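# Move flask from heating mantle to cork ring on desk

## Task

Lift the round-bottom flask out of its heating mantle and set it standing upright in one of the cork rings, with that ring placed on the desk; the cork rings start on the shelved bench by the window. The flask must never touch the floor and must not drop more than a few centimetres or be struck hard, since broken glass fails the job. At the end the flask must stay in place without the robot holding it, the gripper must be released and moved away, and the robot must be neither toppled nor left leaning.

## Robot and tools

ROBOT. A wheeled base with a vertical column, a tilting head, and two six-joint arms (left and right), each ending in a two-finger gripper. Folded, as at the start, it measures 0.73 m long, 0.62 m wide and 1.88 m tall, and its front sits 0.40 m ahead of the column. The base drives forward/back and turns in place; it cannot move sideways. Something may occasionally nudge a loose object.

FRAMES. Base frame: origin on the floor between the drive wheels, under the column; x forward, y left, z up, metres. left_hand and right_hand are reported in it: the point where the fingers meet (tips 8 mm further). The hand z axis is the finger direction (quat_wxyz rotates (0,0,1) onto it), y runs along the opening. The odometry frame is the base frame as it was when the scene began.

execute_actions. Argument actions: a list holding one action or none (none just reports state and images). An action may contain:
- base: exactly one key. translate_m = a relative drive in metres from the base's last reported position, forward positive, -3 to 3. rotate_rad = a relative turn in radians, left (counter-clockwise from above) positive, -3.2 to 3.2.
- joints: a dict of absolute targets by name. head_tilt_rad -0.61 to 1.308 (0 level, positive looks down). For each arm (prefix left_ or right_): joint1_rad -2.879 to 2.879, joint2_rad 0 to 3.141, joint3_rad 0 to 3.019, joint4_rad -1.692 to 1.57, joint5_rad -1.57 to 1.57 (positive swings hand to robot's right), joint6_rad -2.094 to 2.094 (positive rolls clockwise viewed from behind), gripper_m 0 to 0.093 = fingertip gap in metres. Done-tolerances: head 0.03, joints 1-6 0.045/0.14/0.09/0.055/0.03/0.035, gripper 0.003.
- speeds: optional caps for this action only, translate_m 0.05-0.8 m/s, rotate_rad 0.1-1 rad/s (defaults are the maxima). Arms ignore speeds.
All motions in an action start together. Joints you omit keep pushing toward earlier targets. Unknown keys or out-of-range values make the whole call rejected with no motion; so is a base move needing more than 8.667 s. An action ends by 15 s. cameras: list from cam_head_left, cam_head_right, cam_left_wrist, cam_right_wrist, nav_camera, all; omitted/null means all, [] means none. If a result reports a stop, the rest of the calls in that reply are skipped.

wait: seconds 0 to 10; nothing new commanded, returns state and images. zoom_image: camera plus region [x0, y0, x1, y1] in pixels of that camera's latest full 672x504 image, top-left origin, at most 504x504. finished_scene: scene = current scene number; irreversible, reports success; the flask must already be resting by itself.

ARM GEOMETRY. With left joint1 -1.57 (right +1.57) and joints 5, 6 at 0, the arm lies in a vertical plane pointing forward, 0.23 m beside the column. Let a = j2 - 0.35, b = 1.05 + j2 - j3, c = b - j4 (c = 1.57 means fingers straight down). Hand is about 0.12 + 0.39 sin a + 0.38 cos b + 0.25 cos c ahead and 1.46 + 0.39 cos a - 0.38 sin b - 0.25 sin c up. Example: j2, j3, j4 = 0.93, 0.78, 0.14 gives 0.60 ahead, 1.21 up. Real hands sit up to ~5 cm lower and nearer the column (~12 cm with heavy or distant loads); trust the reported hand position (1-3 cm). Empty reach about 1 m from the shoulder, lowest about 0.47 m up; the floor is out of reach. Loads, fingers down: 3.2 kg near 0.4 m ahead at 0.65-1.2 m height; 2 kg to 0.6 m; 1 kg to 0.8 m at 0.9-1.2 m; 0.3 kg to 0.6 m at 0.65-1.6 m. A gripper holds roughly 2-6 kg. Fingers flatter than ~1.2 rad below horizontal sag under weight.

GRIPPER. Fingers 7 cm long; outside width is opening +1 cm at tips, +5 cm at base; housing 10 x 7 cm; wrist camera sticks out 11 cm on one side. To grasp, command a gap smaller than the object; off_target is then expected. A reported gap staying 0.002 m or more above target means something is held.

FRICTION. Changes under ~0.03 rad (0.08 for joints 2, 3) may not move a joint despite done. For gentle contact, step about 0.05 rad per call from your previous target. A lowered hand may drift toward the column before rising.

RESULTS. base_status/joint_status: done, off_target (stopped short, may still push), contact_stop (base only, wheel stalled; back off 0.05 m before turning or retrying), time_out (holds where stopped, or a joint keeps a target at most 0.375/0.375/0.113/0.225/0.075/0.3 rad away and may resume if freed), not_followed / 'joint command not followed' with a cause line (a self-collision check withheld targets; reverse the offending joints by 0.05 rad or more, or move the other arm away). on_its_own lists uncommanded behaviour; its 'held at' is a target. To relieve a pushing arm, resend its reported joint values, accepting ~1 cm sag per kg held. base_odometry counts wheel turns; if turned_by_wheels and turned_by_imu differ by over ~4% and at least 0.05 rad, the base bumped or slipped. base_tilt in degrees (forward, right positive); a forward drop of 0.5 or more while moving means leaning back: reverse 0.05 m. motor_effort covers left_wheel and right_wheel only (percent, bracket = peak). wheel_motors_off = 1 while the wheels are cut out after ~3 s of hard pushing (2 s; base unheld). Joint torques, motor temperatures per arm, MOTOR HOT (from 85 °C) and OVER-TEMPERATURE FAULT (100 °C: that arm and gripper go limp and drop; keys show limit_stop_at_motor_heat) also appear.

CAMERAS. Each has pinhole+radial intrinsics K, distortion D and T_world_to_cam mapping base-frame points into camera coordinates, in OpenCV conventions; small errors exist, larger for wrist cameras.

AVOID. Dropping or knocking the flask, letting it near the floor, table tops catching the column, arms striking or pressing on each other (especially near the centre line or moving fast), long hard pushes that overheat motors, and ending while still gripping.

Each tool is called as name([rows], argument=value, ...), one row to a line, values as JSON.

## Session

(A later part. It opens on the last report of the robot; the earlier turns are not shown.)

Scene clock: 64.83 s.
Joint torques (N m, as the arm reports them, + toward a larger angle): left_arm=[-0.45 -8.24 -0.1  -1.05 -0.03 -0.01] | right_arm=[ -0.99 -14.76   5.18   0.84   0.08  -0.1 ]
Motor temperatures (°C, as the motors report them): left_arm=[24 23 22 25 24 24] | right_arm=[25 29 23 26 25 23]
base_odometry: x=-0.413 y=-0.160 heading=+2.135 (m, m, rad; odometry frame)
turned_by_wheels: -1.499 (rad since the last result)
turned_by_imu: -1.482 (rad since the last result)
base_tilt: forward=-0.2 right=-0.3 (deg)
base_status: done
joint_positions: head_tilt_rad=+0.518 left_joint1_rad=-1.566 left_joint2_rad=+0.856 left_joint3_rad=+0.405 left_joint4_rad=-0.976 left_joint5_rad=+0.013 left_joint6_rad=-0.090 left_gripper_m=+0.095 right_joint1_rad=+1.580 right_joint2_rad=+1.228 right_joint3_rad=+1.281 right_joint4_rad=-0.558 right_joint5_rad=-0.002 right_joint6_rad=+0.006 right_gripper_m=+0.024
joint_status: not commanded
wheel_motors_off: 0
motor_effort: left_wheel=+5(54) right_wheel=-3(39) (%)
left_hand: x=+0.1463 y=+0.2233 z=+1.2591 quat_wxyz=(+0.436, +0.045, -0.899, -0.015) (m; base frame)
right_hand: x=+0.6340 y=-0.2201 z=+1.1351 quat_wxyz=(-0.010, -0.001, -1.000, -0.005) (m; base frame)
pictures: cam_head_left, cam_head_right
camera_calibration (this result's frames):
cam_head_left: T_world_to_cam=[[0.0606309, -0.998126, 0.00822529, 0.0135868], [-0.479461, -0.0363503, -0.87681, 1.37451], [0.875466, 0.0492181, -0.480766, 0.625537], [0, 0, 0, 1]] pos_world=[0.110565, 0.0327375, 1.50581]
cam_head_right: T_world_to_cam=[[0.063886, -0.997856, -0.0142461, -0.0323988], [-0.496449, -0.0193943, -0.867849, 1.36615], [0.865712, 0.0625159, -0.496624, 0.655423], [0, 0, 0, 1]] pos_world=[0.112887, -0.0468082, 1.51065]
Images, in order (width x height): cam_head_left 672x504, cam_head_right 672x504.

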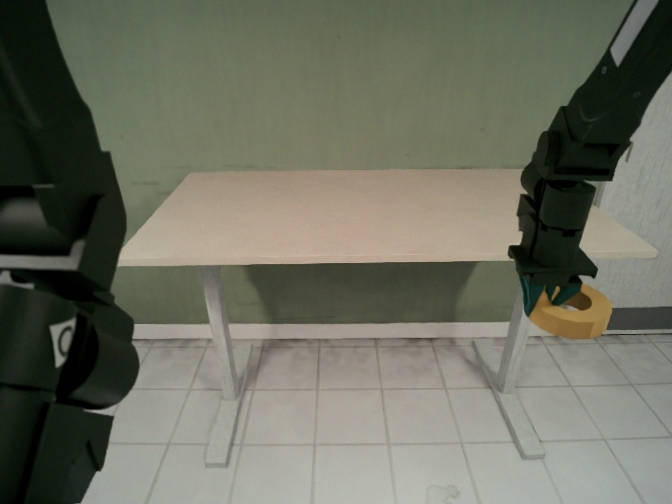

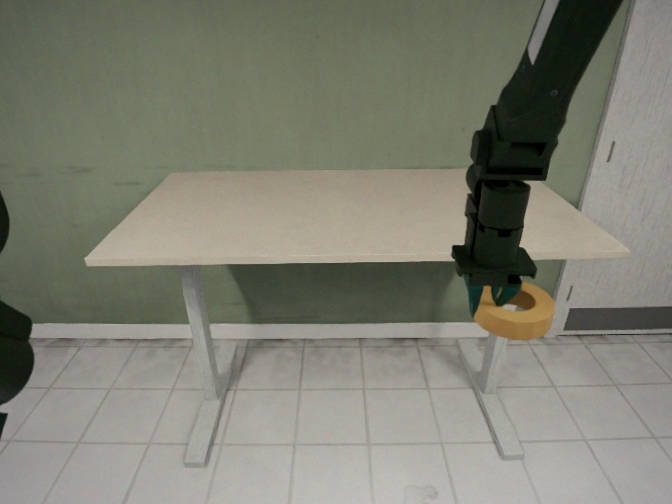

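execute_actions([
  {"base":{"translate_m":0.68},"joints":{"head_tilt_rad":0.8}},
], cameras=[])

execute_actions([
  {"joints":{"right_joint2_rad":1.53,"right_joint3_rad":1.38,"right_joint4_rad":-0.37}},
], cameras=["cam_head_left","cam_right_wrist"])

Scene clock: 72.17 s.
Joint torques (N m, as the arm reports them, + toward a larger angle): left_arm=[-0.24 -8.33 -0.27 -1.16 -0.04 -0.02] | right_arm=[ -0.97 -15.01   5.25   0.81   0.09  -0.1 ]
Motor temperatures (°C, as the motors report them): left_arm=[24 23 22 25 24 24] | right_arm=[25 29 23 26 25 23]
base_odometry: x=-0.776 y=+0.415 heading=+2.135 (m, m, rad; odometry frame)
turned_by_wheels: +0.000 (rad since the last result)
turned_by_imu: -0.002 (rad since the last result)
base_tilt: forward=-0.2 right=-0.4 (deg)
base_status: done
joint_positions: head_tilt_rad=+0.803 left_joint1_rad=-1.566 left_joint2_rad=+0.856 left_joint3_rad=+0.408 left_joint4_rad=-0.976 left_joint5_rad=+0.013 left_joint6_rad=-0.090 left_gripper_m=+0.095 right_joint1_rad=+1.580 right_joint2_rad=+1.228 right_joint3_rad=+1.282 right_joint4_rad=-0.557 right_joint5_rad=-0.002 right_joint6_rad=+0.006 right_gripper_m=+0.024
joint_status: all done
wheel_motors_off: 0
motor_effort: left_wheel=-2(59) right_wheel=+0(55) (%)
left_hand: x=+0.1481 y=+0.2233 z=+1.2585 quat_wxyz=(+0.435, +0.045, -0.899, -0.015) (m; base frame)
right_hand: x=+0.6344 y=-0.2201 z=+1.1348 quat_wxyz=(-0.010, -0.001, -1.000, -0.005) (m; base frame)
pictures: none
No camera images: the call's "cameras" was empty. Leave "cameras" out to get every camera's image.

Scene clock: 73.27 s.
Joint torques (N m, as the arm reports them, + toward a larger angle): left_arm=[-0.12 -8.12 -0.4  -1.09 -0.04 -0.03] | right_arm=[ -1.11 -18.19   3.75   0.67   0.08  -0.1 ]
Motor temperatures (°C, as the motors report them): left_arm=[24 23 22 25 24 24] | right_arm=[25 29 23 26 25 23]
base_odometry: x=-0.776 y=+0.415 heading=+2.135 (m, m, rad; odometry frame)
turned_by_wheels: +0.000 (rad since the last result)
turned_by_imu: +0.000 (rad since the last result)
base_tilt: forward=-0.1 right=-0.3 (deg)
base_status: not commanded
joint_positions: head_tilt_rad=+0.803 left_joint1_rad=-1.566 left_joint2_rad=+0.856 left_joint3_rad=+0.408 left_joint4_rad=-0.976 left_joint5_rad=+0.013 left_joint6_rad=-0.090 left_gripper_m=+0.095 right_joint1_rad=+1.580 right_joint2_rad=+1.552 right_joint3_rad=+1.373 right_joint4_rad=-0.372 right_joint5_rad=-0.002 right_joint6_rad=+0.006 right_gripper_m=+0.024
joint_status: all done
wheel_motors_off: 0
motor_effort: left_wheel=+0(0) right_wheel=+0(1) (%)
left_hand: x=+0.1481 y=+0.2233 z=+1.2585 quat_wxyz=(+0.435, +0.045, -0.899, -0.015) (m; base frame)
right_hand: x=+0.6057 y=-0.2191 z=+0.9883 quat_wxyz=(+0.013, -0.001, -1.000, -0.005) (m; base frame)
pictures: cam_head_left, cam_right_wrist
camera_calibration (this result's frames):
cam_head_left: T_world_to_cam=[[0.0604997, -0.998126, -0.00914068, 0.040337], [-0.706494, -0.0363503, -0.706785, 1.12403], [0.705128, 0.0492181, -0.707369, 0.983023], [0, 0, 0, 1]] pos_world=[0.0985203, 0.0327375, 1.49017]
cam_right_wrist: T_world_to_cam=[[-0.000900342, -0.999963, 0.00853895, -0.227656], [-0.797655, 0.00586809, 0.603085, -0.100116], [-0.603113, -0.00626815, -0.797631, 1.27623], [0, 0, 0, 1]] pos_world=[0.689649, -0.219061, 1.08029]
Images, in order (width x height): cam_head_left 672x504, cam_right_wrist 672x504.

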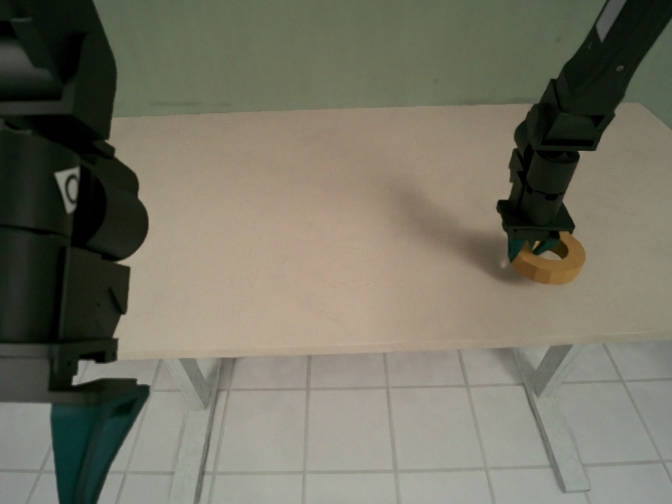

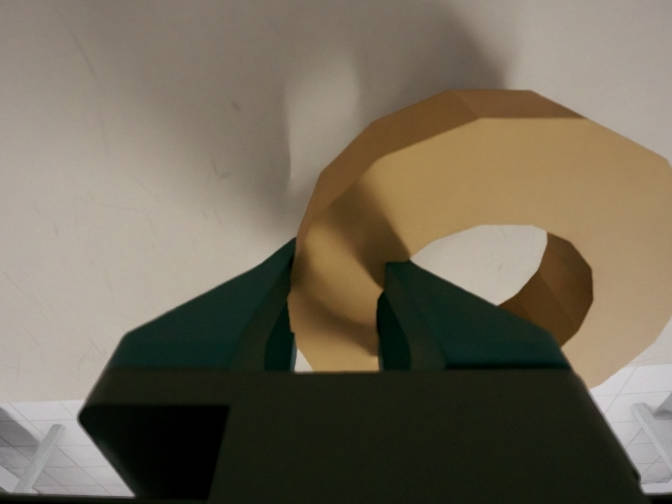

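execute_actions([
  {"joints":{"right_joint2_rad":1.667,"right_joint3_rad":1.557,"right_joint4_rad":-0.41}},
], cameras=["cam_head_left","cam_right_wrist"])

Scene clock: 76.90 s.
Joint torques (N m, as the arm reports them, + toward a larger angle): left_arm=[-0.06 -8.25 -0.29 -0.95 -0.03 -0.01] | right_arm=[ -0.93 -16.44   5.34   0.53   0.08  -0.1 ]
Motor temperatures (°C, as the motors report them): left_arm=[24 23 22 25 24 24] | right_arm=[25 30 23 26 25 23]
base_odometry: x=-0.776 y=+0.415 heading=+2.135 (m, m, rad; odometry frame)
turned_by_wheels: +0.000 (rad since the last result)
turned_by_imu: -0.001 (rad since the last result)
base_tilt: forward=-0.2 right=-0.4 (deg)
base_status: not commanded
joint_positions: head_tilt_rad=+0.803 left_joint1_rad=-1.566 left_joint2_rad=+0.856 left_joint3_rad=+0.408 left_joint4_rad=-0.976 left_joint5_rad=+0.013 left_joint6_rad=-0.090 left_gripper_m=+0.095 right_joint1_rad=+1.580 right_joint2_rad=+1.648 right_joint3_rad=+1.537 right_joint4_rad=-0.406 right_joint5_rad=-0.002 right_joint6_rad=+0.006 right_gripper_m=+0.024
joint_status: all done
wheel_motors_off: 0
motor_effort: left_wheel=-1(0) right_wheel=+0(1) (%)
left_hand: x=+0.1481 y=+0.2233 z=+1.2585 quat_wxyz=(+0.435, +0.045, -0.899, -0.015) (m; base frame)
right_hand: x=+0.6493 y=-0.2187 z=+0.9627 quat_wxyz=(-0.003, -0.001, -1.000, -0.005) (m; base frame)
pictures: cam_head_left, cam_right_wrist
camera_calibration (this result's frames):
cam_head_left: T_world_to_cam=[[0.0604997, -0.998126, -0.00914068, 0.040337], [-0.706494, -0.0363503, -0.706785, 1.12403], [0.705129, 0.0492181, -0.707369, 0.983023], [0, 0, 0, 1]] pos_world=[0.0985203, 0.0327375, 1.49017]
cam_right_wrist: T_world_to_cam=[[-0.00143647, -0.999964, 0.00835105, -0.226467], [-0.817006, 0.00598902, 0.576599, -0.0118019], [-0.576628, -0.00599458, -0.816985, 1.2835], [0, 0, 0, 1]] pos_world=[0.730135, -0.218695, 1.0573]
Images, in order (width x height): cam_head_left 672x504, cam_right_wrist 672x504.

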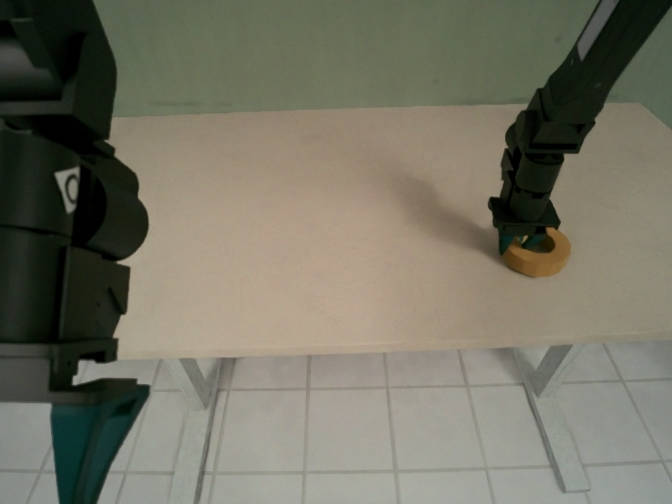

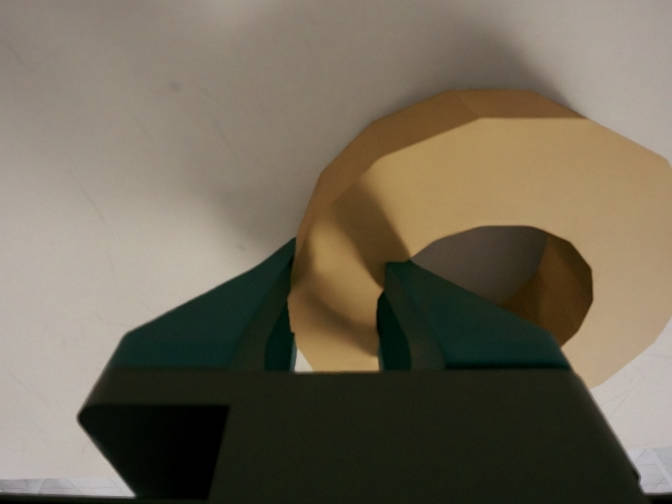

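execute_actions([
  {"joints":{"right_gripper_m":0.06}},
], cameras=[])

execute_actions([
  {"joints":{"right_joint2_rad":1.0,"right_joint3_rad":1.15,"right_joint4_rad":-0.67}},
], cameras=["cam_head_left"])

execute_actions([
  {"base":{"translate_m":-0.2},"joints":{"head_tilt_rad":0.5}},
], cameras=[])

execute_actions([
  {"base":{"rotate_rad":-1.5}},
], cameras=["cam_head_left","cam_head_right"])

Scene clock: 84.47 s.
Joint torques (N m, as the arm reports them, + toward a larger angle): left_arm=[ 0.02 -7.98 -0.4  -1.07 -0.03  0.  ] | right_arm=[ -1.16 -16.53   5.37   0.52   0.07  -0.1 ]
Motor temperatures (°C, as the motors report them): left_arm=[24 23 22 25 24 24] | right_arm=[25 30 24 26 25 23]
base_odometry: x=-0.776 y=+0.415 heading=+2.135 (m, m, rad; odometry frame)
turned_by_wheels: +0.000 (rad since the last result)
turned_by_imu: -0.001 (rad since the last result)
base_tilt: forward=-0.2 right=-0.4 (deg)
base_status: not commanded
joint_positions: head_tilt_rad=+0.803 left_joint1_rad=-1.566 left_joint2_rad=+0.856 left_joint3_rad=+0.408 left_joint4_rad=-0.976 left_joint5_rad=+0.013 left_joint6_rad=-0.090 left_gripper_m=+0.095 right_joint1_rad=+1.580 right_joint2_rad=+1.648 right_joint3_rad=+1.537 right_joint4_rad=-0.406 right_joint5_rad=-0.001 right_joint6_rad=+0.006 right_gripper_m=+0.060
joint_status: all done
wheel_motors_off: 0
motor_effort: left_wheel=+0(0) right_wheel=+0(0) (%)
left_hand: x=+0.1481 y=+0.2233 z=+1.2585 quat_wxyz=(+0.435, +0.045, -0.899, -0.015) (m; base frame)
right_hand: x=+0.6493 y=-0.2187 z=+0.9627 quat_wxyz=(-0.003, -0.001, -1.000, -0.005) (m; base frame)
pictures: none
No camera images: the call's "cameras" was empty. Leave "cameras" out to get every camera's image.

Scene clock: 85.83 s.
Joint torques (N m, as the arm reports them, + toward a larger angle): left_arm=[-0.22 -8.26 -0.39 -0.99 -0.02 -0.05] | right_arm=[ -1.04 -13.22   5.11   0.84   0.09  -0.1 ]
Motor temperatures (°C, as the motors report them): left_arm=[24 23 22 25 24 24] | right_arm=[25 30 24 26 25 23]
base_odometry: x=-0.776 y=+0.415 heading=+2.135 (m, m, rad; odometry frame)
turned_by_wheels: +0.000 (rad since the last result)
turned_by_imu: +0.000 (rad since the last result)
base_tilt: forward=-0.2 right=-0.4 (deg)
base_status: not commanded
joint_positions: head_tilt_rad=+0.803 left_joint1_rad=-1.566 left_joint2_rad=+0.856 left_joint3_rad=+0.408 left_joint4_rad=-0.976 left_joint5_rad=+0.013 left_joint6_rad=-0.090 left_gripper_m=+0.095 right_joint1_rad=+1.580 right_joint2_rad=+0.973 right_joint3_rad=+1.159 right_joint4_rad=-0.671 right_joint5_rad=-0.001 right_joint6_rad=+0.006 right_gripper_m=+0.060
joint_status: all done
wheel_motors_off: 0
motor_effort: left_wheel=+0(1) right_wheel=+0(1) (%)
left_hand: x=+0.1481 y=+0.2233 z=+1.2585 quat_wxyz=(+0.435, +0.045, -0.899, -0.015) (m; base frame)
right_hand: x=+0.6082 y=-0.2211 z=+1.2326 quat_wxyz=(-0.020, -0.001, -1.000, -0.005) (m; base frame)
pictures: cam_head_left
camera_calibration (this result's frames):
cam_head_left: T_world_to_cam=[[0.0604997, -0.998126, -0.00914068, 0.040337], [-0.706494, -0.0363503, -0.706785, 1.12403], [0.705129, 0.0492181, -0.707369, 0.983023], [0, 0, 0, 1]] pos_world=[0.0985203, 0.0327375, 1.49017]
Images, in order (width x height): cam_head_left 672x504.

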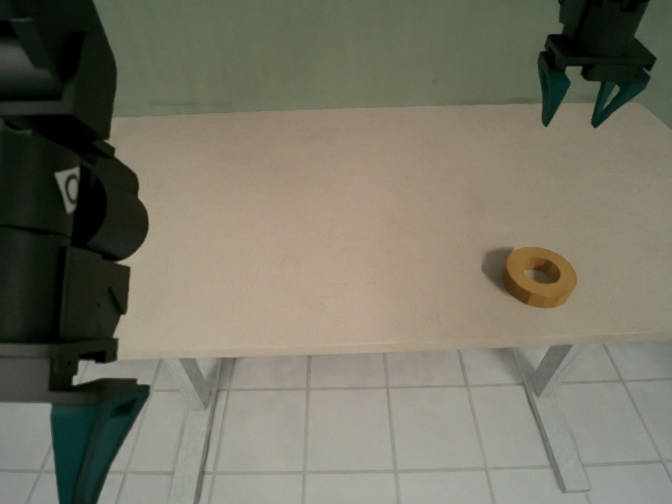

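Scene clock: 87.70 s.
Joint torques (N m, as the arm reports them, + toward a larger angle): left_arm=[-0.03 -8.02 -0.12 -0.99 -0.06 -0.01] | right_arm=[ -0.95 -13.11   5.3    0.77   0.09  -0.09]
Motor temperatures (°C, as the motors report them): left_arm=[24 23 22 25 24 24] | right_arm=[25 30 24 26 25 23]
base_odometry: x=-0.669 y=+0.246 heading=+2.135 (m, m, rad; odometry frame)
turned_by_wheels: +0.000 (rad since the last result)
turned_by_imu: +0.000 (rad since the last result)
base_tilt: forward=-0.2 right=-0.4 (deg)
base_status: done
joint_positions: head_tilt_rad=+0.518 left_joint1_rad=-1.566 left_joint2_rad=+0.856 left_joint3_rad=+0.404 left_joint4_rad=-0.976 left_joint5_rad=+0.013 left_joint6_rad=-0.090 left_gripper_m=+0.095 right_joint1_rad=+1.580 right_joint2_rad=+0.975 right_joint3_rad=+1.157 right_joint4_rad=-0.671 right_joint5_rad=-0.001 right_joint6_rad=+0.006 right_gripper_m=+0.060
joint_status: all done
wheel_motors_off: 0
motor_effort: left_wheel=-1(35) right_wheel=+0(32) (%)
left_hand: x=+0.1457 y=+0.2233 z=+1.2593 quat_wxyz=(+0.437, +0.045, -0.898, -0.015) (m; base frame)
right_hand: x=+0.6062 y=-0.2210 z=+1.2308 quat_wxyz=(-0.017, -0.001, -1.000, -0.005) (m; base frame)
pictures: none
No camera images: the call's "cameras" was empty. Leave "cameras" out to get every camera's image.

Scene clock: 90.53 s.
Joint torques (N m, as the arm reports them, + toward a larger angle): left_arm=[ 0.16 -8.19 -0.19 -1.02 -0.02 -0.03] | right_arm=[ -1.03 -13.03   5.26   0.83   0.08  -0.09]
Motor temperatures (°C, as the motors report them): left_arm=[24 23 22 25 24 24] | right_arm=[25 30 24 26 25 23]
base_odometry: x=-0.669 y=+0.246 heading=+0.636 (m, m, rad; odometry frame)
turned_by_wheels: -1.499 (rad since the last result)
turned_by_imu: -1.480 (rad since the last result)
base_tilt: forward=-0.2 right=-0.4 (deg)
base_status: done
joint_positions: head_tilt_rad=+0.518 left_joint1_rad=-1.566 left_joint2_rad=+0.856 left_joint3_rad=+0.405 left_joint4_rad=-0.976 left_joint5_rad=+0.013 left_joint6_rad=-0.090 left_gripper_m=+0.095 right_joint1_rad=+1.580 right_joint2_rad=+0.975 right_joint3_rad=+1.157 right_joint4_rad=-0.671 right_joint5_rad=-0.001 right_joint6_rad=+0.006 right_gripper_m=+0.060
joint_status: not commanded
wheel_motors_off: 0
motor_effort: left_wheel=+3(45) right_wheel=-3(54) (%)
left_hand: x=+0.1463 y=+0.2233 z=+1.2591 quat_wxyz=(+0.436, +0.045, -0.899, -0.015) (m; base frame)
right_hand: x=+0.6062 y=-0.2210 z=+1.2308 quat_wxyz=(-0.017, -0.001, -1.000, -0.005) (m; base frame)
pictures: cam_head_left, cam_head_right
camera_calibration (this result's frames):
cam_head_left: T_world_to_cam=[[0.0606328, -0.998126, 0.00821177, 0.0136075], [-0.479656, -0.0363503, -0.876703, 1.37436], [0.875359, 0.0492181, -0.480962, 0.625843], [0, 0, 0, 1]] pos_world=[0.110557, 0.0327375, 1.5058]
cam_head_right: T_world_to_cam=[[0.0638828, -0.997856, -0.0142604, -0.0323767], [-0.496643, -0.0193943, -0.867738, 1.36599], [0.865601, 0.0625159, -0.496817, 0.655726], [0, 0, 0, 1]] pos_world=[0.112881, -0.0468082, 1.51064]
Images, in order (width x height): cam_head_left 672x504, cam_head_right 672x504.

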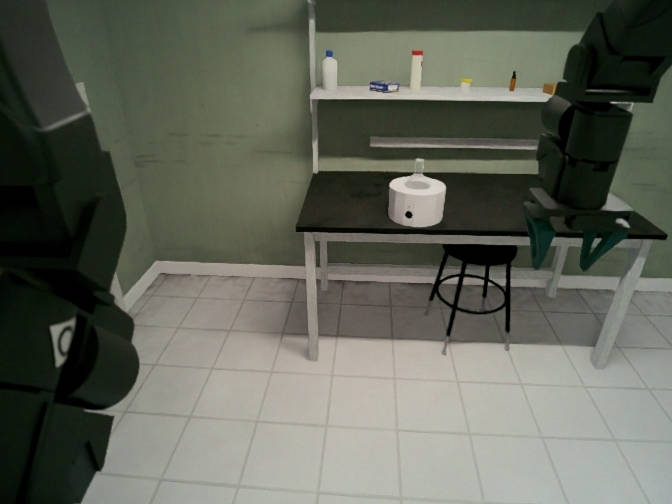

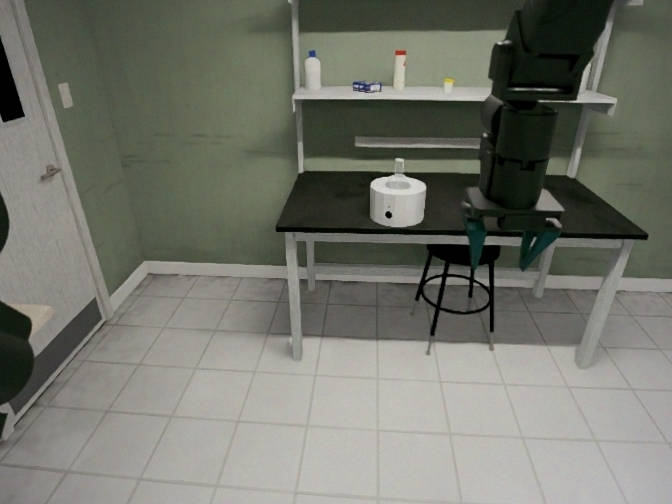

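execute_actions([
  {"base":{"translate_m":0.9},"joints":{"head_tilt_rad":0.75}},
], cameras=["cam_head_left","cam_head_right"])

Scene clock: 96.37 s.
Joint torques (N m, as the arm reports them, + toward a larger angle): left_arm=[ 0.14 -8.23 -0.41 -1.06 -0.06 -0.02] | right_arm=[ -0.96 -13.15   5.35   0.76   0.07  -0.1 ]
Motor temperatures (°C, as the motors report them): left_arm=[24 24 22 25 24 24] | right_arm=[25 30 24 26 25 23]
base_odometry: x=+0.055 y=+0.780 heading=+0.636 (m, m, rad; odometry frame)
turned_by_wheels: +0.000 (rad since the last result)
turned_by_imu: -0.002 (rad since the last result)
base_tilt: forward=-0.1 right=-0.3 (deg)
base_status: done
joint_positions: head_tilt_rad=+0.753 left_joint1_rad=-1.566 left_joint2_rad=+0.856 left_joint3_rad=+0.409 left_joint4_rad=-0.976 left_joint5_rad=+0.013 left_joint6_rad=-0.090 left_gripper_m=+0.095 right_joint1_rad=+1.580 right_joint2_rad=+0.976 right_joint3_rad=+1.156 right_joint4_rad=-0.671 right_joint5_rad=-0.001 right_joint6_rad=+0.006 right_gripper_m=+0.060
joint_status: all done
wheel_motors_off: 0
motor_effort: left_wheel=+0(58) right_wheel=+0(55) (%)
left_hand: x=+0.1483 y=+0.2233 z=+1.2584 quat_wxyz=(+0.435, +0.045, -0.899, -0.015) (m; base frame)
right_hand: x=+0.6059 y=-0.2210 z=+1.2304 quat_wxyz=(-0.017, -0.001, -1.000, -0.005) (m; base frame)
pictures: cam_head_left, cam_head_right
camera_calibration (this result's frames):
cam_head_left: T_world_to_cam=[[0.0608783, -0.998126, -0.00613175, 0.0356843], [-0.670606, -0.0363503, -0.740923, 1.1748], [0.739312, 0.0492181, -0.671562, 0.92617], [0, 0, 0, 1]] pos_world=[0.100929, 0.0327375, 1.49264]
cam_head_right: T_world_to_cam=[[0.0588066, -0.997856, -0.028743, -0.00981965], [-0.685038, -0.0193943, -0.728249, 1.1606], [0.72613, 0.0625159, -0.684709, 0.952054], [0, 0, 0, 1]] pos_world=[0.104315, -0.0468082, 1.4968]
Images, in order (width x height): cam_head_left 672x504, cam_head_right 672x504.

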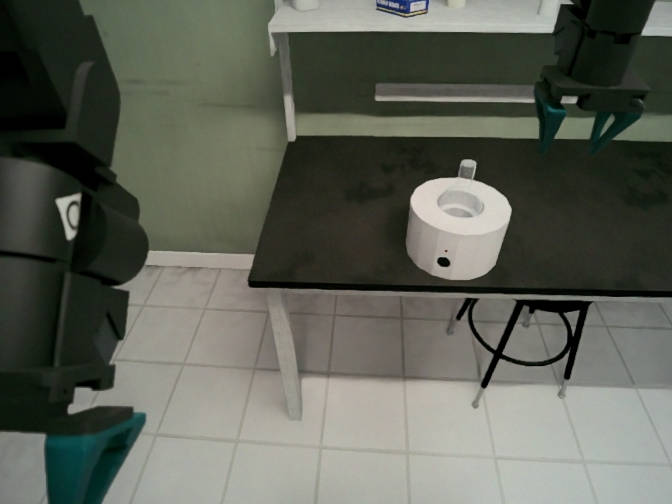

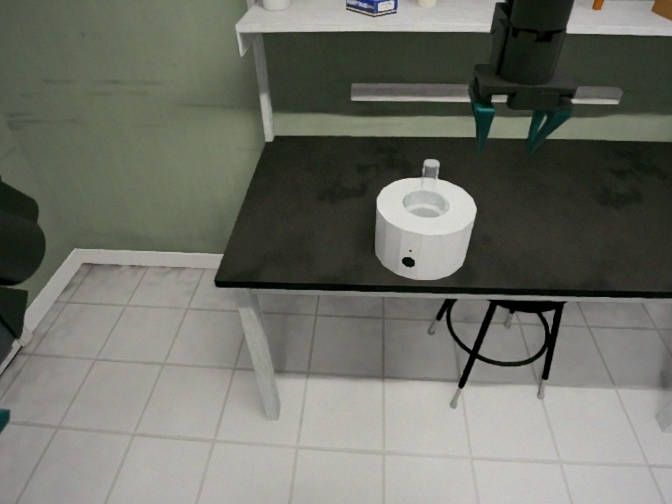

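execute_actions([
  {"base":{"translate_m":0.32},"joints":{"head_tilt_rad":0.85,"right_joint2_rad":1.25,"right_joint3_rad":1.285,"right_joint4_rad":-0.555,"right_gripper_m":0.08}},
], cameras=["cam_head_left","cam_right_wrist"])

Scene clock: 103.97 s.
Joint torques (N m, as the arm reports them, + toward a larger angle): left_arm=[-0.24 -7.88 -0.29 -1.09 -0.04  0.  ] | right_arm=[ -1.1  -16.77   6.06   0.8    0.08  -0.09]
Motor temperatures (°C, as the motors report them): left_arm=[24 24 22 25 24 24] | right_arm=[25 30 24 26 25 23]
base_odometry: x=+0.313 y=+0.970 heading=+0.636 (m, m, rad; odometry frame)
turned_by_wheels: +0.000 (rad since the last result)
turned_by_imu: -0.001 (rad since the last result)
base_tilt: forward=-0.2 right=-0.4 (deg)
base_status: done
joint_positions: head_tilt_rad=+0.852 left_joint1_rad=-1.566 left_joint2_rad=+0.856 left_joint3_rad=+0.409 left_joint4_rad=-0.976 left_joint5_rad=+0.013 left_joint6_rad=-0.090 left_gripper_m=+0.095 right_joint1_rad=+1.580 right_joint2_rad=+1.259 right_joint3_rad=+1.266 right_joint4_rad=-0.559 right_joint5_rad=-0.001 right_joint6_rad=+0.006 right_gripper_m=+0.080
joint_status: all done
wheel_motors_off: 0
motor_effort: left_wheel=+1(35) right_wheel=+0(32) (%)
left_hand: x=+0.1485 y=+0.2233 z=+1.2584 quat_wxyz=(+0.434, +0.045, -0.899, -0.015) (m; base frame)
right_hand: x=+0.6143 y=-0.2201 z=+1.1161 quat_wxyz=(+0.015, +0.000, -1.000, -0.005) (m; base frame)
pictures: cam_head_left, cam_right_wrist
camera_calibration (this result's frames):
cam_head_left: T_world_to_cam=[[0.0599722, -0.998126, -0.0121286, 0.0449647], [-0.740663, -0.0363503, -0.670893, 1.07046], [0.669195, 0.0492181, -0.741455, 1.03731], [0, 0, 0, 1]] pos_world=[0.0959906, 0.0327375, 1.48783]
cam_right_wrist: T_world_to_cam=[[-0.0000891088, -0.99996, 0.00891042, -0.230688], [-0.796283, 0.00546109, 0.6049, -0.173274], [-0.604925, -0.00704131, -0.796252, 1.38277], [0, 0, 0, 1]] pos_world=[0.698473, -0.219996, 1.2079]
Images, in order (width x height): cam_head_left 672x504, cam_right_wrist 672x504.

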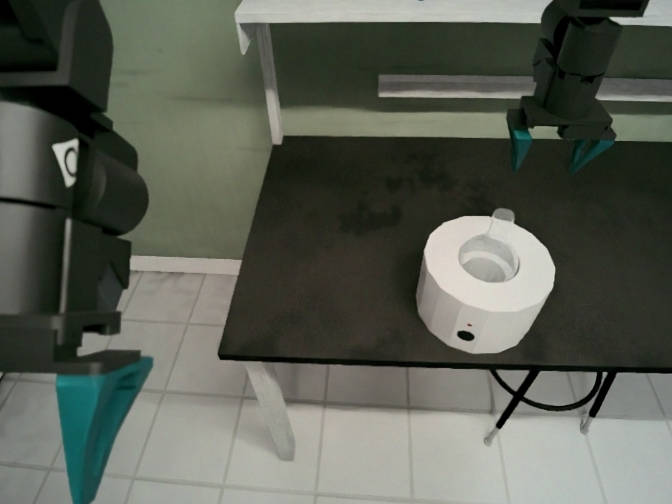

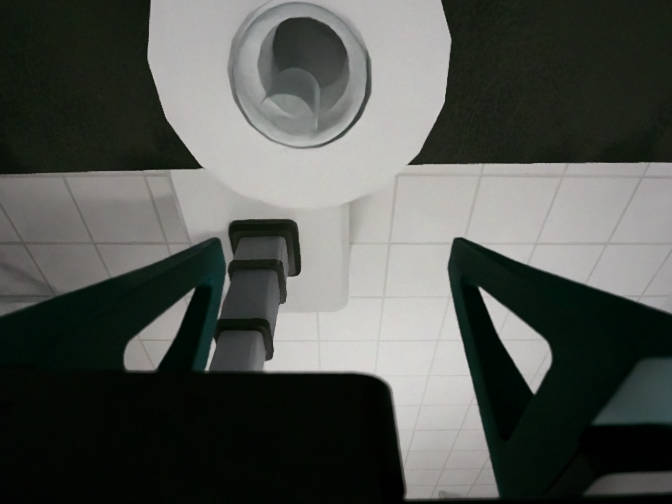

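execute_actions([
  {"base":{"rotate_rad":0.04},"joints":{"right_joint2_rad":1.454,"right_joint3_rad":1.37,"right_joint4_rad":-0.42}},
], cameras=["cam_head_left","cam_right_wrist"])

Scene clock: 109.10 s.
Joint torques (N m, as the arm reports them, + toward a larger angle): left_arm=[-0.33 -8.36 -0.36 -1.1  -0.03  0.  ] | right_arm=[ -1.05 -17.26   3.78   0.6    0.06  -0.1 ]
Motor temperatures (°C, as the motors report them): left_arm=[24 24 22 25 24 24] | right_arm=[25 30 24 26 25 23]
base_odometry: x=+0.313 y=+0.970 heading=+0.674 (m, m, rad; odometry frame)
turned_by_wheels: +0.038 (rad since the last result)
turned_by_imu: +0.037 (rad since the last result)
base_tilt: forward=-0.2 right=-0.4 (deg)
base_status: done
joint_positions: head_tilt_rad=+0.852 left_joint1_rad=-1.566 left_joint2_rad=+0.856 left_joint3_rad=+0.409 left_joint4_rad=-0.976 left_joint5_rad=+0.013 left_joint6_rad=-0.090 left_gripper_m=+0.095 right_joint1_rad=+1.580 right_joint2_rad=+1.456 right_joint3_rad=+1.373 right_joint4_rad=-0.418 right_joint5_rad=-0.001 right_joint6_rad=+0.006 right_gripper_m=+0.080
joint_status: all done
wheel_motors_off: 0
motor_effort: left_wheel=-1(40) right_wheel=+2(41) (%)
left_hand: x=+0.1483 y=+0.2233 z=+1.2584 quat_wxyz=(+0.435, +0.045, -0.899, -0.015) (m; base frame)
right_hand: x=+0.6369 y=-0.2192 z=+1.0362 quat_wxyz=(-0.011, +0.000, -1.000, -0.005) (m; base frame)
pictures: cam_head_left, cam_right_wrist
camera_calibration (this result's frames):
cam_head_left: T_world_to_cam=[[0.0599722, -0.998126, -0.0121286, 0.0449647], [-0.740663, -0.0363503, -0.670893, 1.07046], [0.669195, 0.0492181, -0.741455, 1.03731], [0, 0, 0, 1]] pos_world=[0.0959906, 0.0327375, 1.48783]
cam_right_wrist: T_world_to_cam=[[-0.000772319, -0.999962, 0.00869779, -0.228404], [-0.826578, 0.00553366, 0.562794, -0.0440276], [-0.562821, -0.00675475, -0.826551, 1.33735], [0, 0, 0, 1]] pos_world=[0.716119, -0.219118, 1.13215]
Images, in order (width x height): cam_head_left 672x504, cam_right_wrist 672x504.

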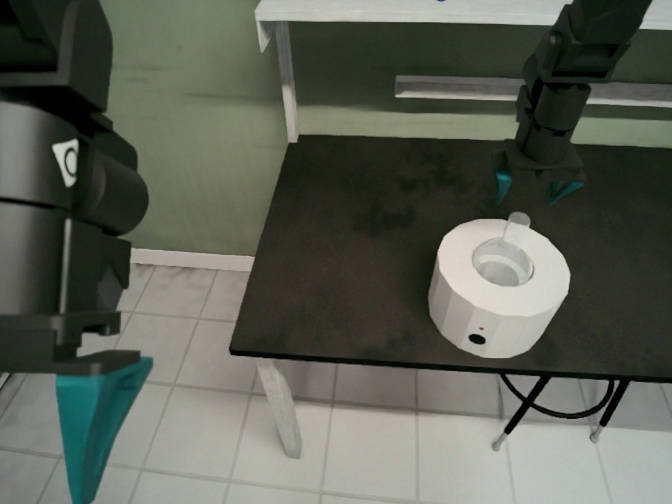

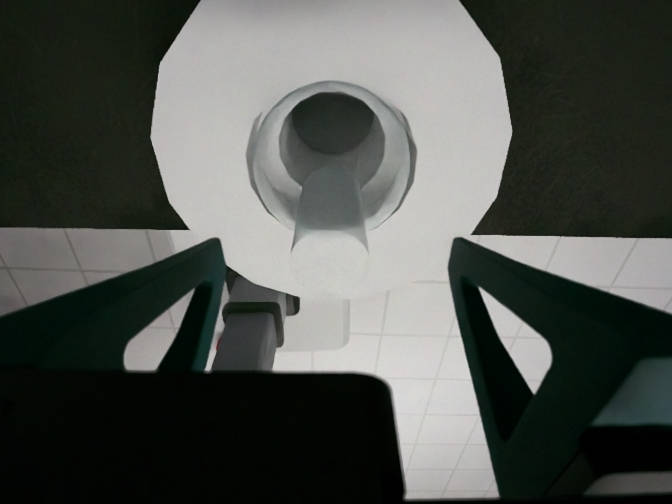

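execute_actions([
  {"joints":{"right_joint2_rad":1.57,"right_joint3_rad":1.38,"right_joint4_rad":-0.33}},
], cameras=["cam_head_left","cam_right_wrist"])

Scene clock: 113.80 s.
Joint torques (N m, as the arm reports them, + toward a larger angle): left_arm=[-0.34 -8.02 -0.4  -1.   -0.06 -0.02] | right_arm=[ -0.98 -16.39   3.72   0.95   0.06  -0.1 ]
Motor temperatures (°C, as the motors report them): left_arm=[24 24 22 25 24 24] | right_arm=[25 30 24 26 25 23]
base_odometry: x=+0.313 y=+0.970 heading=+0.674 (m, m, rad; odometry frame)
turned_by_wheels: +0.000 (rad since the last result)
turned_by_imu: -0.001 (rad since the last result)
base_tilt: forward=-0.2 right=-0.4 (deg)
base_status: not commanded
joint_positions: head_tilt_rad=+0.852 left_joint1_rad=-1.566 left_joint2_rad=+0.856 left_joint3_rad=+0.409 left_joint4_rad=-0.976 left_joint5_rad=+0.013 left_joint6_rad=-0.090 left_gripper_m=+0.095 right_joint1_rad=+1.580 right_joint2_rad=+1.566 right_joint3_rad=+1.373 right_joint4_rad=-0.336 right_joint5_rad=-0.001 right_joint6_rad=+0.006 right_gripper_m=+0.080
joint_status: all done
wheel_motors_off: 0
motor_effort: left_wheel=-2(4) right_wheel=+3(3) (%)
left_hand: x=+0.1483 y=+0.2233 z=+1.2584 quat_wxyz=(+0.435, +0.045, -0.899, -0.015) (m; base frame)
right_hand: x=+0.6076 y=-0.2189 z=+0.9813 quat_wxyz=(+0.003, +0.000, -1.000, -0.005) (m; base frame)
pictures: cam_head_left, cam_right_wrist
camera_calibration (this result's frames):
cam_head_left: T_world_to_cam=[[0.0599722, -0.998126, -0.0121286, 0.0449647], [-0.740662, -0.0363503, -0.670893, 1.07046], [0.669195, 0.0492181, -0.741455, 1.03731], [0, 0, 0, 1]] pos_world=[0.0959906, 0.0327375, 1.48783]
cam_right_wrist: T_world_to_cam=[[-0.000285931, -0.999961, 0.00884882, -0.228081], [-0.810143, 0.00541911, 0.586208, -0.0703765], [-0.586233, -0.00700119, -0.810112, 1.27358], [0, 0, 0, 1]] pos_world=[0.689536, -0.218775, 1.07502]
Images, in order (width x height): cam_head_left 672x504, cam_right_wrist 672x504.

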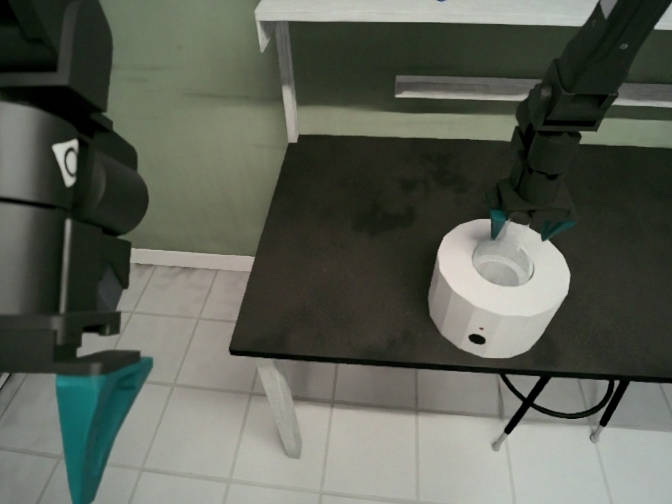

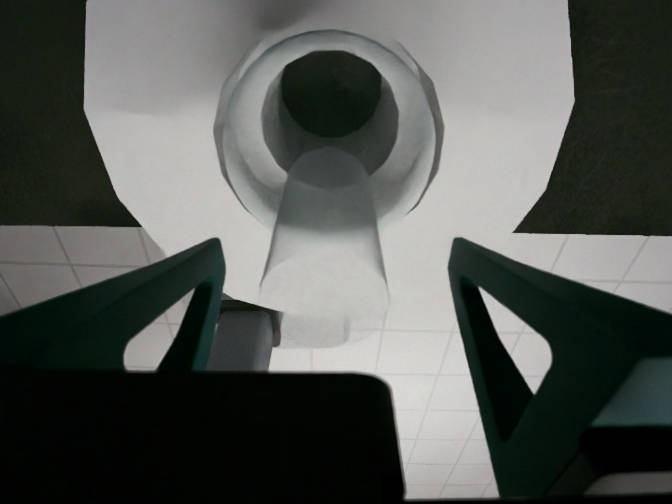

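execute_actions([
  {"base":{"translate_m":0.015}},
], cameras=["cam_right_wrist"])

execute_actions([
  {"joints":{"right_gripper_m":0.0}},
], cameras=["cam_right_wrist"])

execute_actions([
  {"joints":{"right_joint2_rad":1.48,"right_joint3_rad":1.33,"right_joint4_rad":-0.36}},
], cameras=["cam_head_left","cam_right_wrist"])

Scene clock: 121.13 s.
Joint torques (N m, as the arm reports them, + toward a larger angle): left_arm=[-0.48 -8.34 -0.47 -1.05 -0.05 -0.02] | right_arm=[ -1.04 -16.41   3.62   0.9    0.07  -0.09]
Motor temperatures (°C, as the motors report them): left_arm=[24 24 22 25 24 24] | right_arm=[25 30 24 26 25 23]
base_odometry: x=+0.325 y=+0.980 heading=+0.675 (m, m, rad; odometry frame)
turned_by_wheels: +0.001 (rad since the last result)
turned_by_imu: +0.001 (rad since the last result)
base_tilt: forward=-0.1 right=-0.4 (deg)
base_status: done
joint_positions: head_tilt_rad=+0.852 left_joint1_rad=-1.566 left_joint2_rad=+0.856 left_joint3_rad=+0.409 left_joint4_rad=-0.976 left_joint5_rad=+0.013 left_joint6_rad=-0.090 left_gripper_m=+0.095 right_joint1_rad=+1.580 right_joint2_rad=+1.566 right_joint3_rad=+1.373 right_joint4_rad=-0.336 right_joint5_rad=-0.001 right_joint6_rad=+0.006 right_gripper_m=+0.080
joint_status: not commanded
wheel_motors_off: 0
motor_effort: left_wheel=+0(55) right_wheel=+0(41) (%)
left_hand: x=+0.1483 y=+0.2233 z=+1.2584 quat_wxyz=(+0.435, +0.045, -0.899, -0.015) (m; base frame)
right_hand: x=+0.6080 y=-0.2189 z=+0.9814 quat_wxyz=(+0.003, +0.000, -1.000, -0.005) (m; base frame)
pictures: cam_right_wrist
camera_calibration (this result's frames):
cam_right_wrist: T_world_to_cam=[[-0.000298957, -0.999961, 0.00884498, -0.228069], [-0.810589, 0.00542207, 0.58559, -0.0691769], [-0.585615, -0.00699458, -0.810559, 1.27399], [0, 0, 0, 1]] pos_world=[0.689928, -0.218774, 1.07517]
Images, in order (width x height): cam_right_wrist 672x504.

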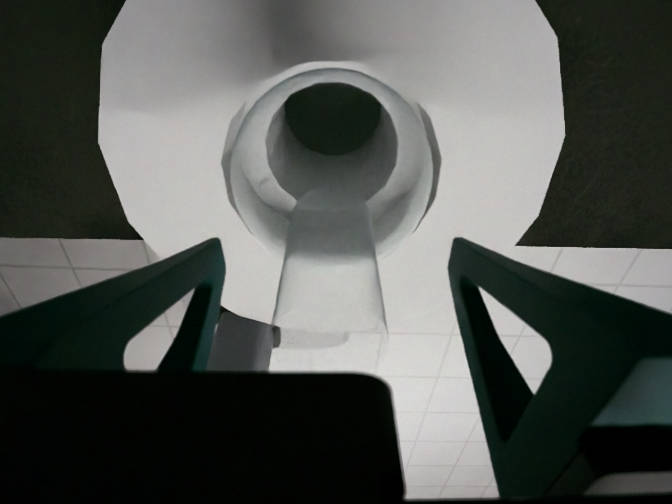

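Scene clock: 121.80 s.
Joint torques (N m, as the arm reports them, + toward a larger angle): left_arm=[-0.19 -8.36 -0.51 -1.03 -0.02 -0.03] | right_arm=[ -1.07 -16.58   3.63   0.93   0.14  -0.09]
Motor temperatures (°C, as the motors report them): left_arm=[24 24 22 25 24 24] | right_arm=[25 30 24 26 25 23]
base_odometry: x=+0.325 y=+0.980 heading=+0.675 (m, m, rad; odometry frame)
turned_by_wheels: +0.000 (rad since the last result)
turned_by_imu: +0.000 (rad since the last result)
base_tilt: forward=-0.2 right=-0.4 (deg)
base_status: not commanded
joint_positions: head_tilt_rad=+0.852 left_joint1_rad=-1.566 left_joint2_rad=+0.856 left_joint3_rad=+0.409 left_joint4_rad=-0.976 left_joint5_rad=+0.013 left_joint6_rad=-0.090 left_gripper_m=+0.095 right_joint1_rad=+1.580 right_joint2_rad=+1.566 right_joint3_rad=+1.373 right_joint4_rad=-0.336 right_joint5_rad=-0.003 right_joint6_rad=+0.005 right_gripper_m=+0.033
joint_status: right_gripper_m off_target (ended at +0.033, target +0.000)
wheel_motors_off: 0
motor_effort: left_wheel=+3(2) right_wheel=-1(1) (%)
left_hand: x=+0.1483 y=+0.2233 z=+1.2584 quat_wxyz=(+0.435, +0.045, -0.899, -0.015) (m; base frame)
right_hand: x=+0.6080 y=-0.2185 z=+0.9814 quat_wxyz=(+0.003, +0.000, -1.000, -0.006) (m; base frame)
pictures: cam_right_wrist
camera_calibration (this result's frames):
cam_right_wrist: T_world_to_cam=[[0.0000708332, -0.999979, 0.00655428, -0.225656], [-0.810587, 0.00378089, 0.585606, -0.0695589], [-0.585618, -0.0053543, -0.810569, 1.27437], [0, 0, 0, 1]] pos_world=[0.689927, -0.218565, 1.07518]
Images, in order (width x height): cam_right_wrist 672x504.

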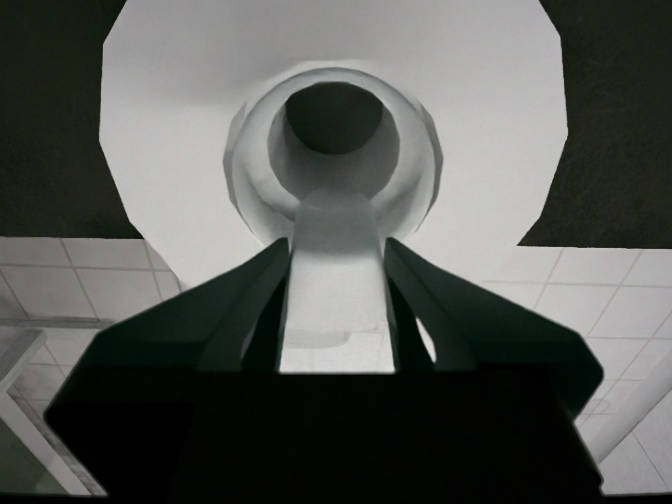

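Scene clock: 122.67 s.
Joint torques (N m, as the arm reports them, + toward a larger angle): left_arm=[ 0.   -7.81 -0.48 -1.06 -0.03 -0.03] | right_arm=[ -0.97 -18.74   2.66   0.18   0.14  -0.1 ]
Motor temperatures (°C, as the motors report them): left_arm=[24 24 22 25 24 24] | right_arm=[25 31 24 26 25 23]
base_odometry: x=+0.325 y=+0.980 heading=+0.675 (m, m, rad; odometry frame)
turned_by_wheels: +0.000 (rad since the last result)
turned_by_imu: +0.000 (rad since the last result)
base_tilt: forward=-0.2 right=-0.4 (deg)
base_status: not commanded
joint_positions: head_tilt_rad=+0.852 left_joint1_rad=-1.566 left_joint2_rad=+0.856 left_joint3_rad=+0.409 left_joint4_rad=-0.976 left_joint5_rad=+0.013 left_joint6_rad=-0.090 left_gripper_m=+0.095 right_joint1_rad=+1.580 right_joint2_rad=+1.508 right_joint3_rad=+1.339 right_joint4_rad=-0.348 right_joint5_rad=-0.003 right_joint6_rad=+0.005 right_gripper_m=+0.033
joint_status: all done
wheel_motors_off: 0
motor_effort: left_wheel=+0(1) right_wheel=-1(1) (%)
left_hand: x=+0.1483 y=+0.2233 z=+1.2584 quat_wxyz=(+0.435, +0.045, -0.899, -0.015) (m; base frame)
right_hand: x=+0.6112 y=-0.2187 z=+1.0052 quat_wxyz=(-0.003, +0.000, -1.000, -0.006) (m; base frame)
pictures: cam_head_left, cam_right_wrist
camera_calibration (this result's frames):
cam_head_left: T_world_to_cam=[[0.0599694, -0.998126, -0.0121425, 0.0449862], [-0.740818, -0.0363503, -0.670722, 1.07021], [0.669023, 0.0492181, -0.74161, 1.03756], [0, 0, 0, 1]] pos_world=[0.0959785, 0.0327375, 1.48782]
cam_right_wrist: T_world_to_cam=[[-0.000106196, -0.999976, 0.00687937, -0.226276], [-0.817456, 0.00404927, 0.575977, -0.0669815], [-0.575991, -0.00556242, -0.817437, 1.29644], [0, 0, 0, 1]] pos_world=[0.691959, -0.218788, 1.09989]
Images, in order (width x height): cam_head_left 672x504, cam_right_wrist 672x504.

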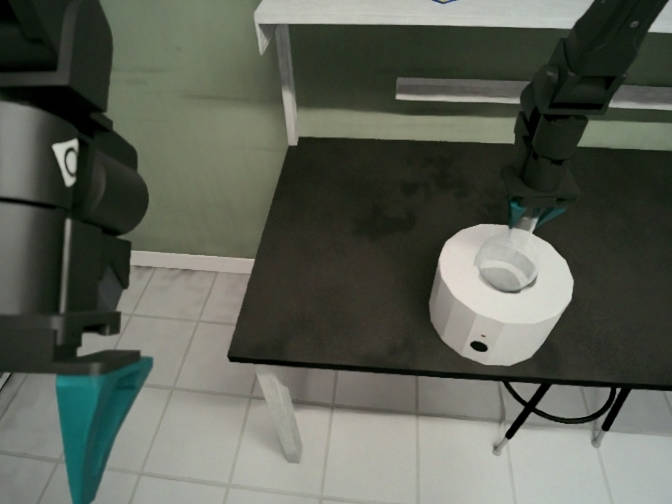

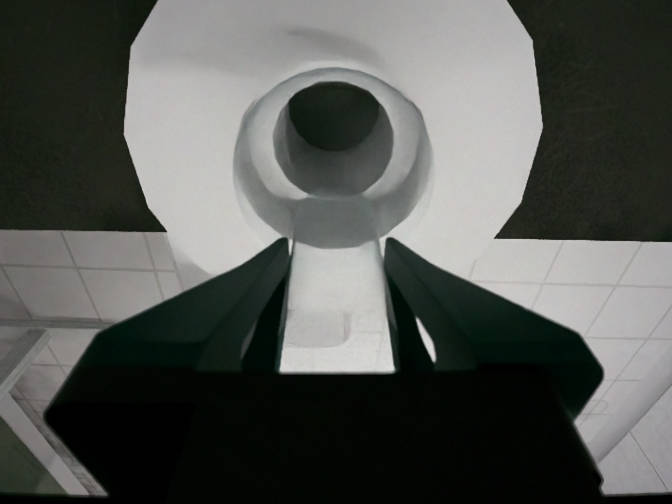

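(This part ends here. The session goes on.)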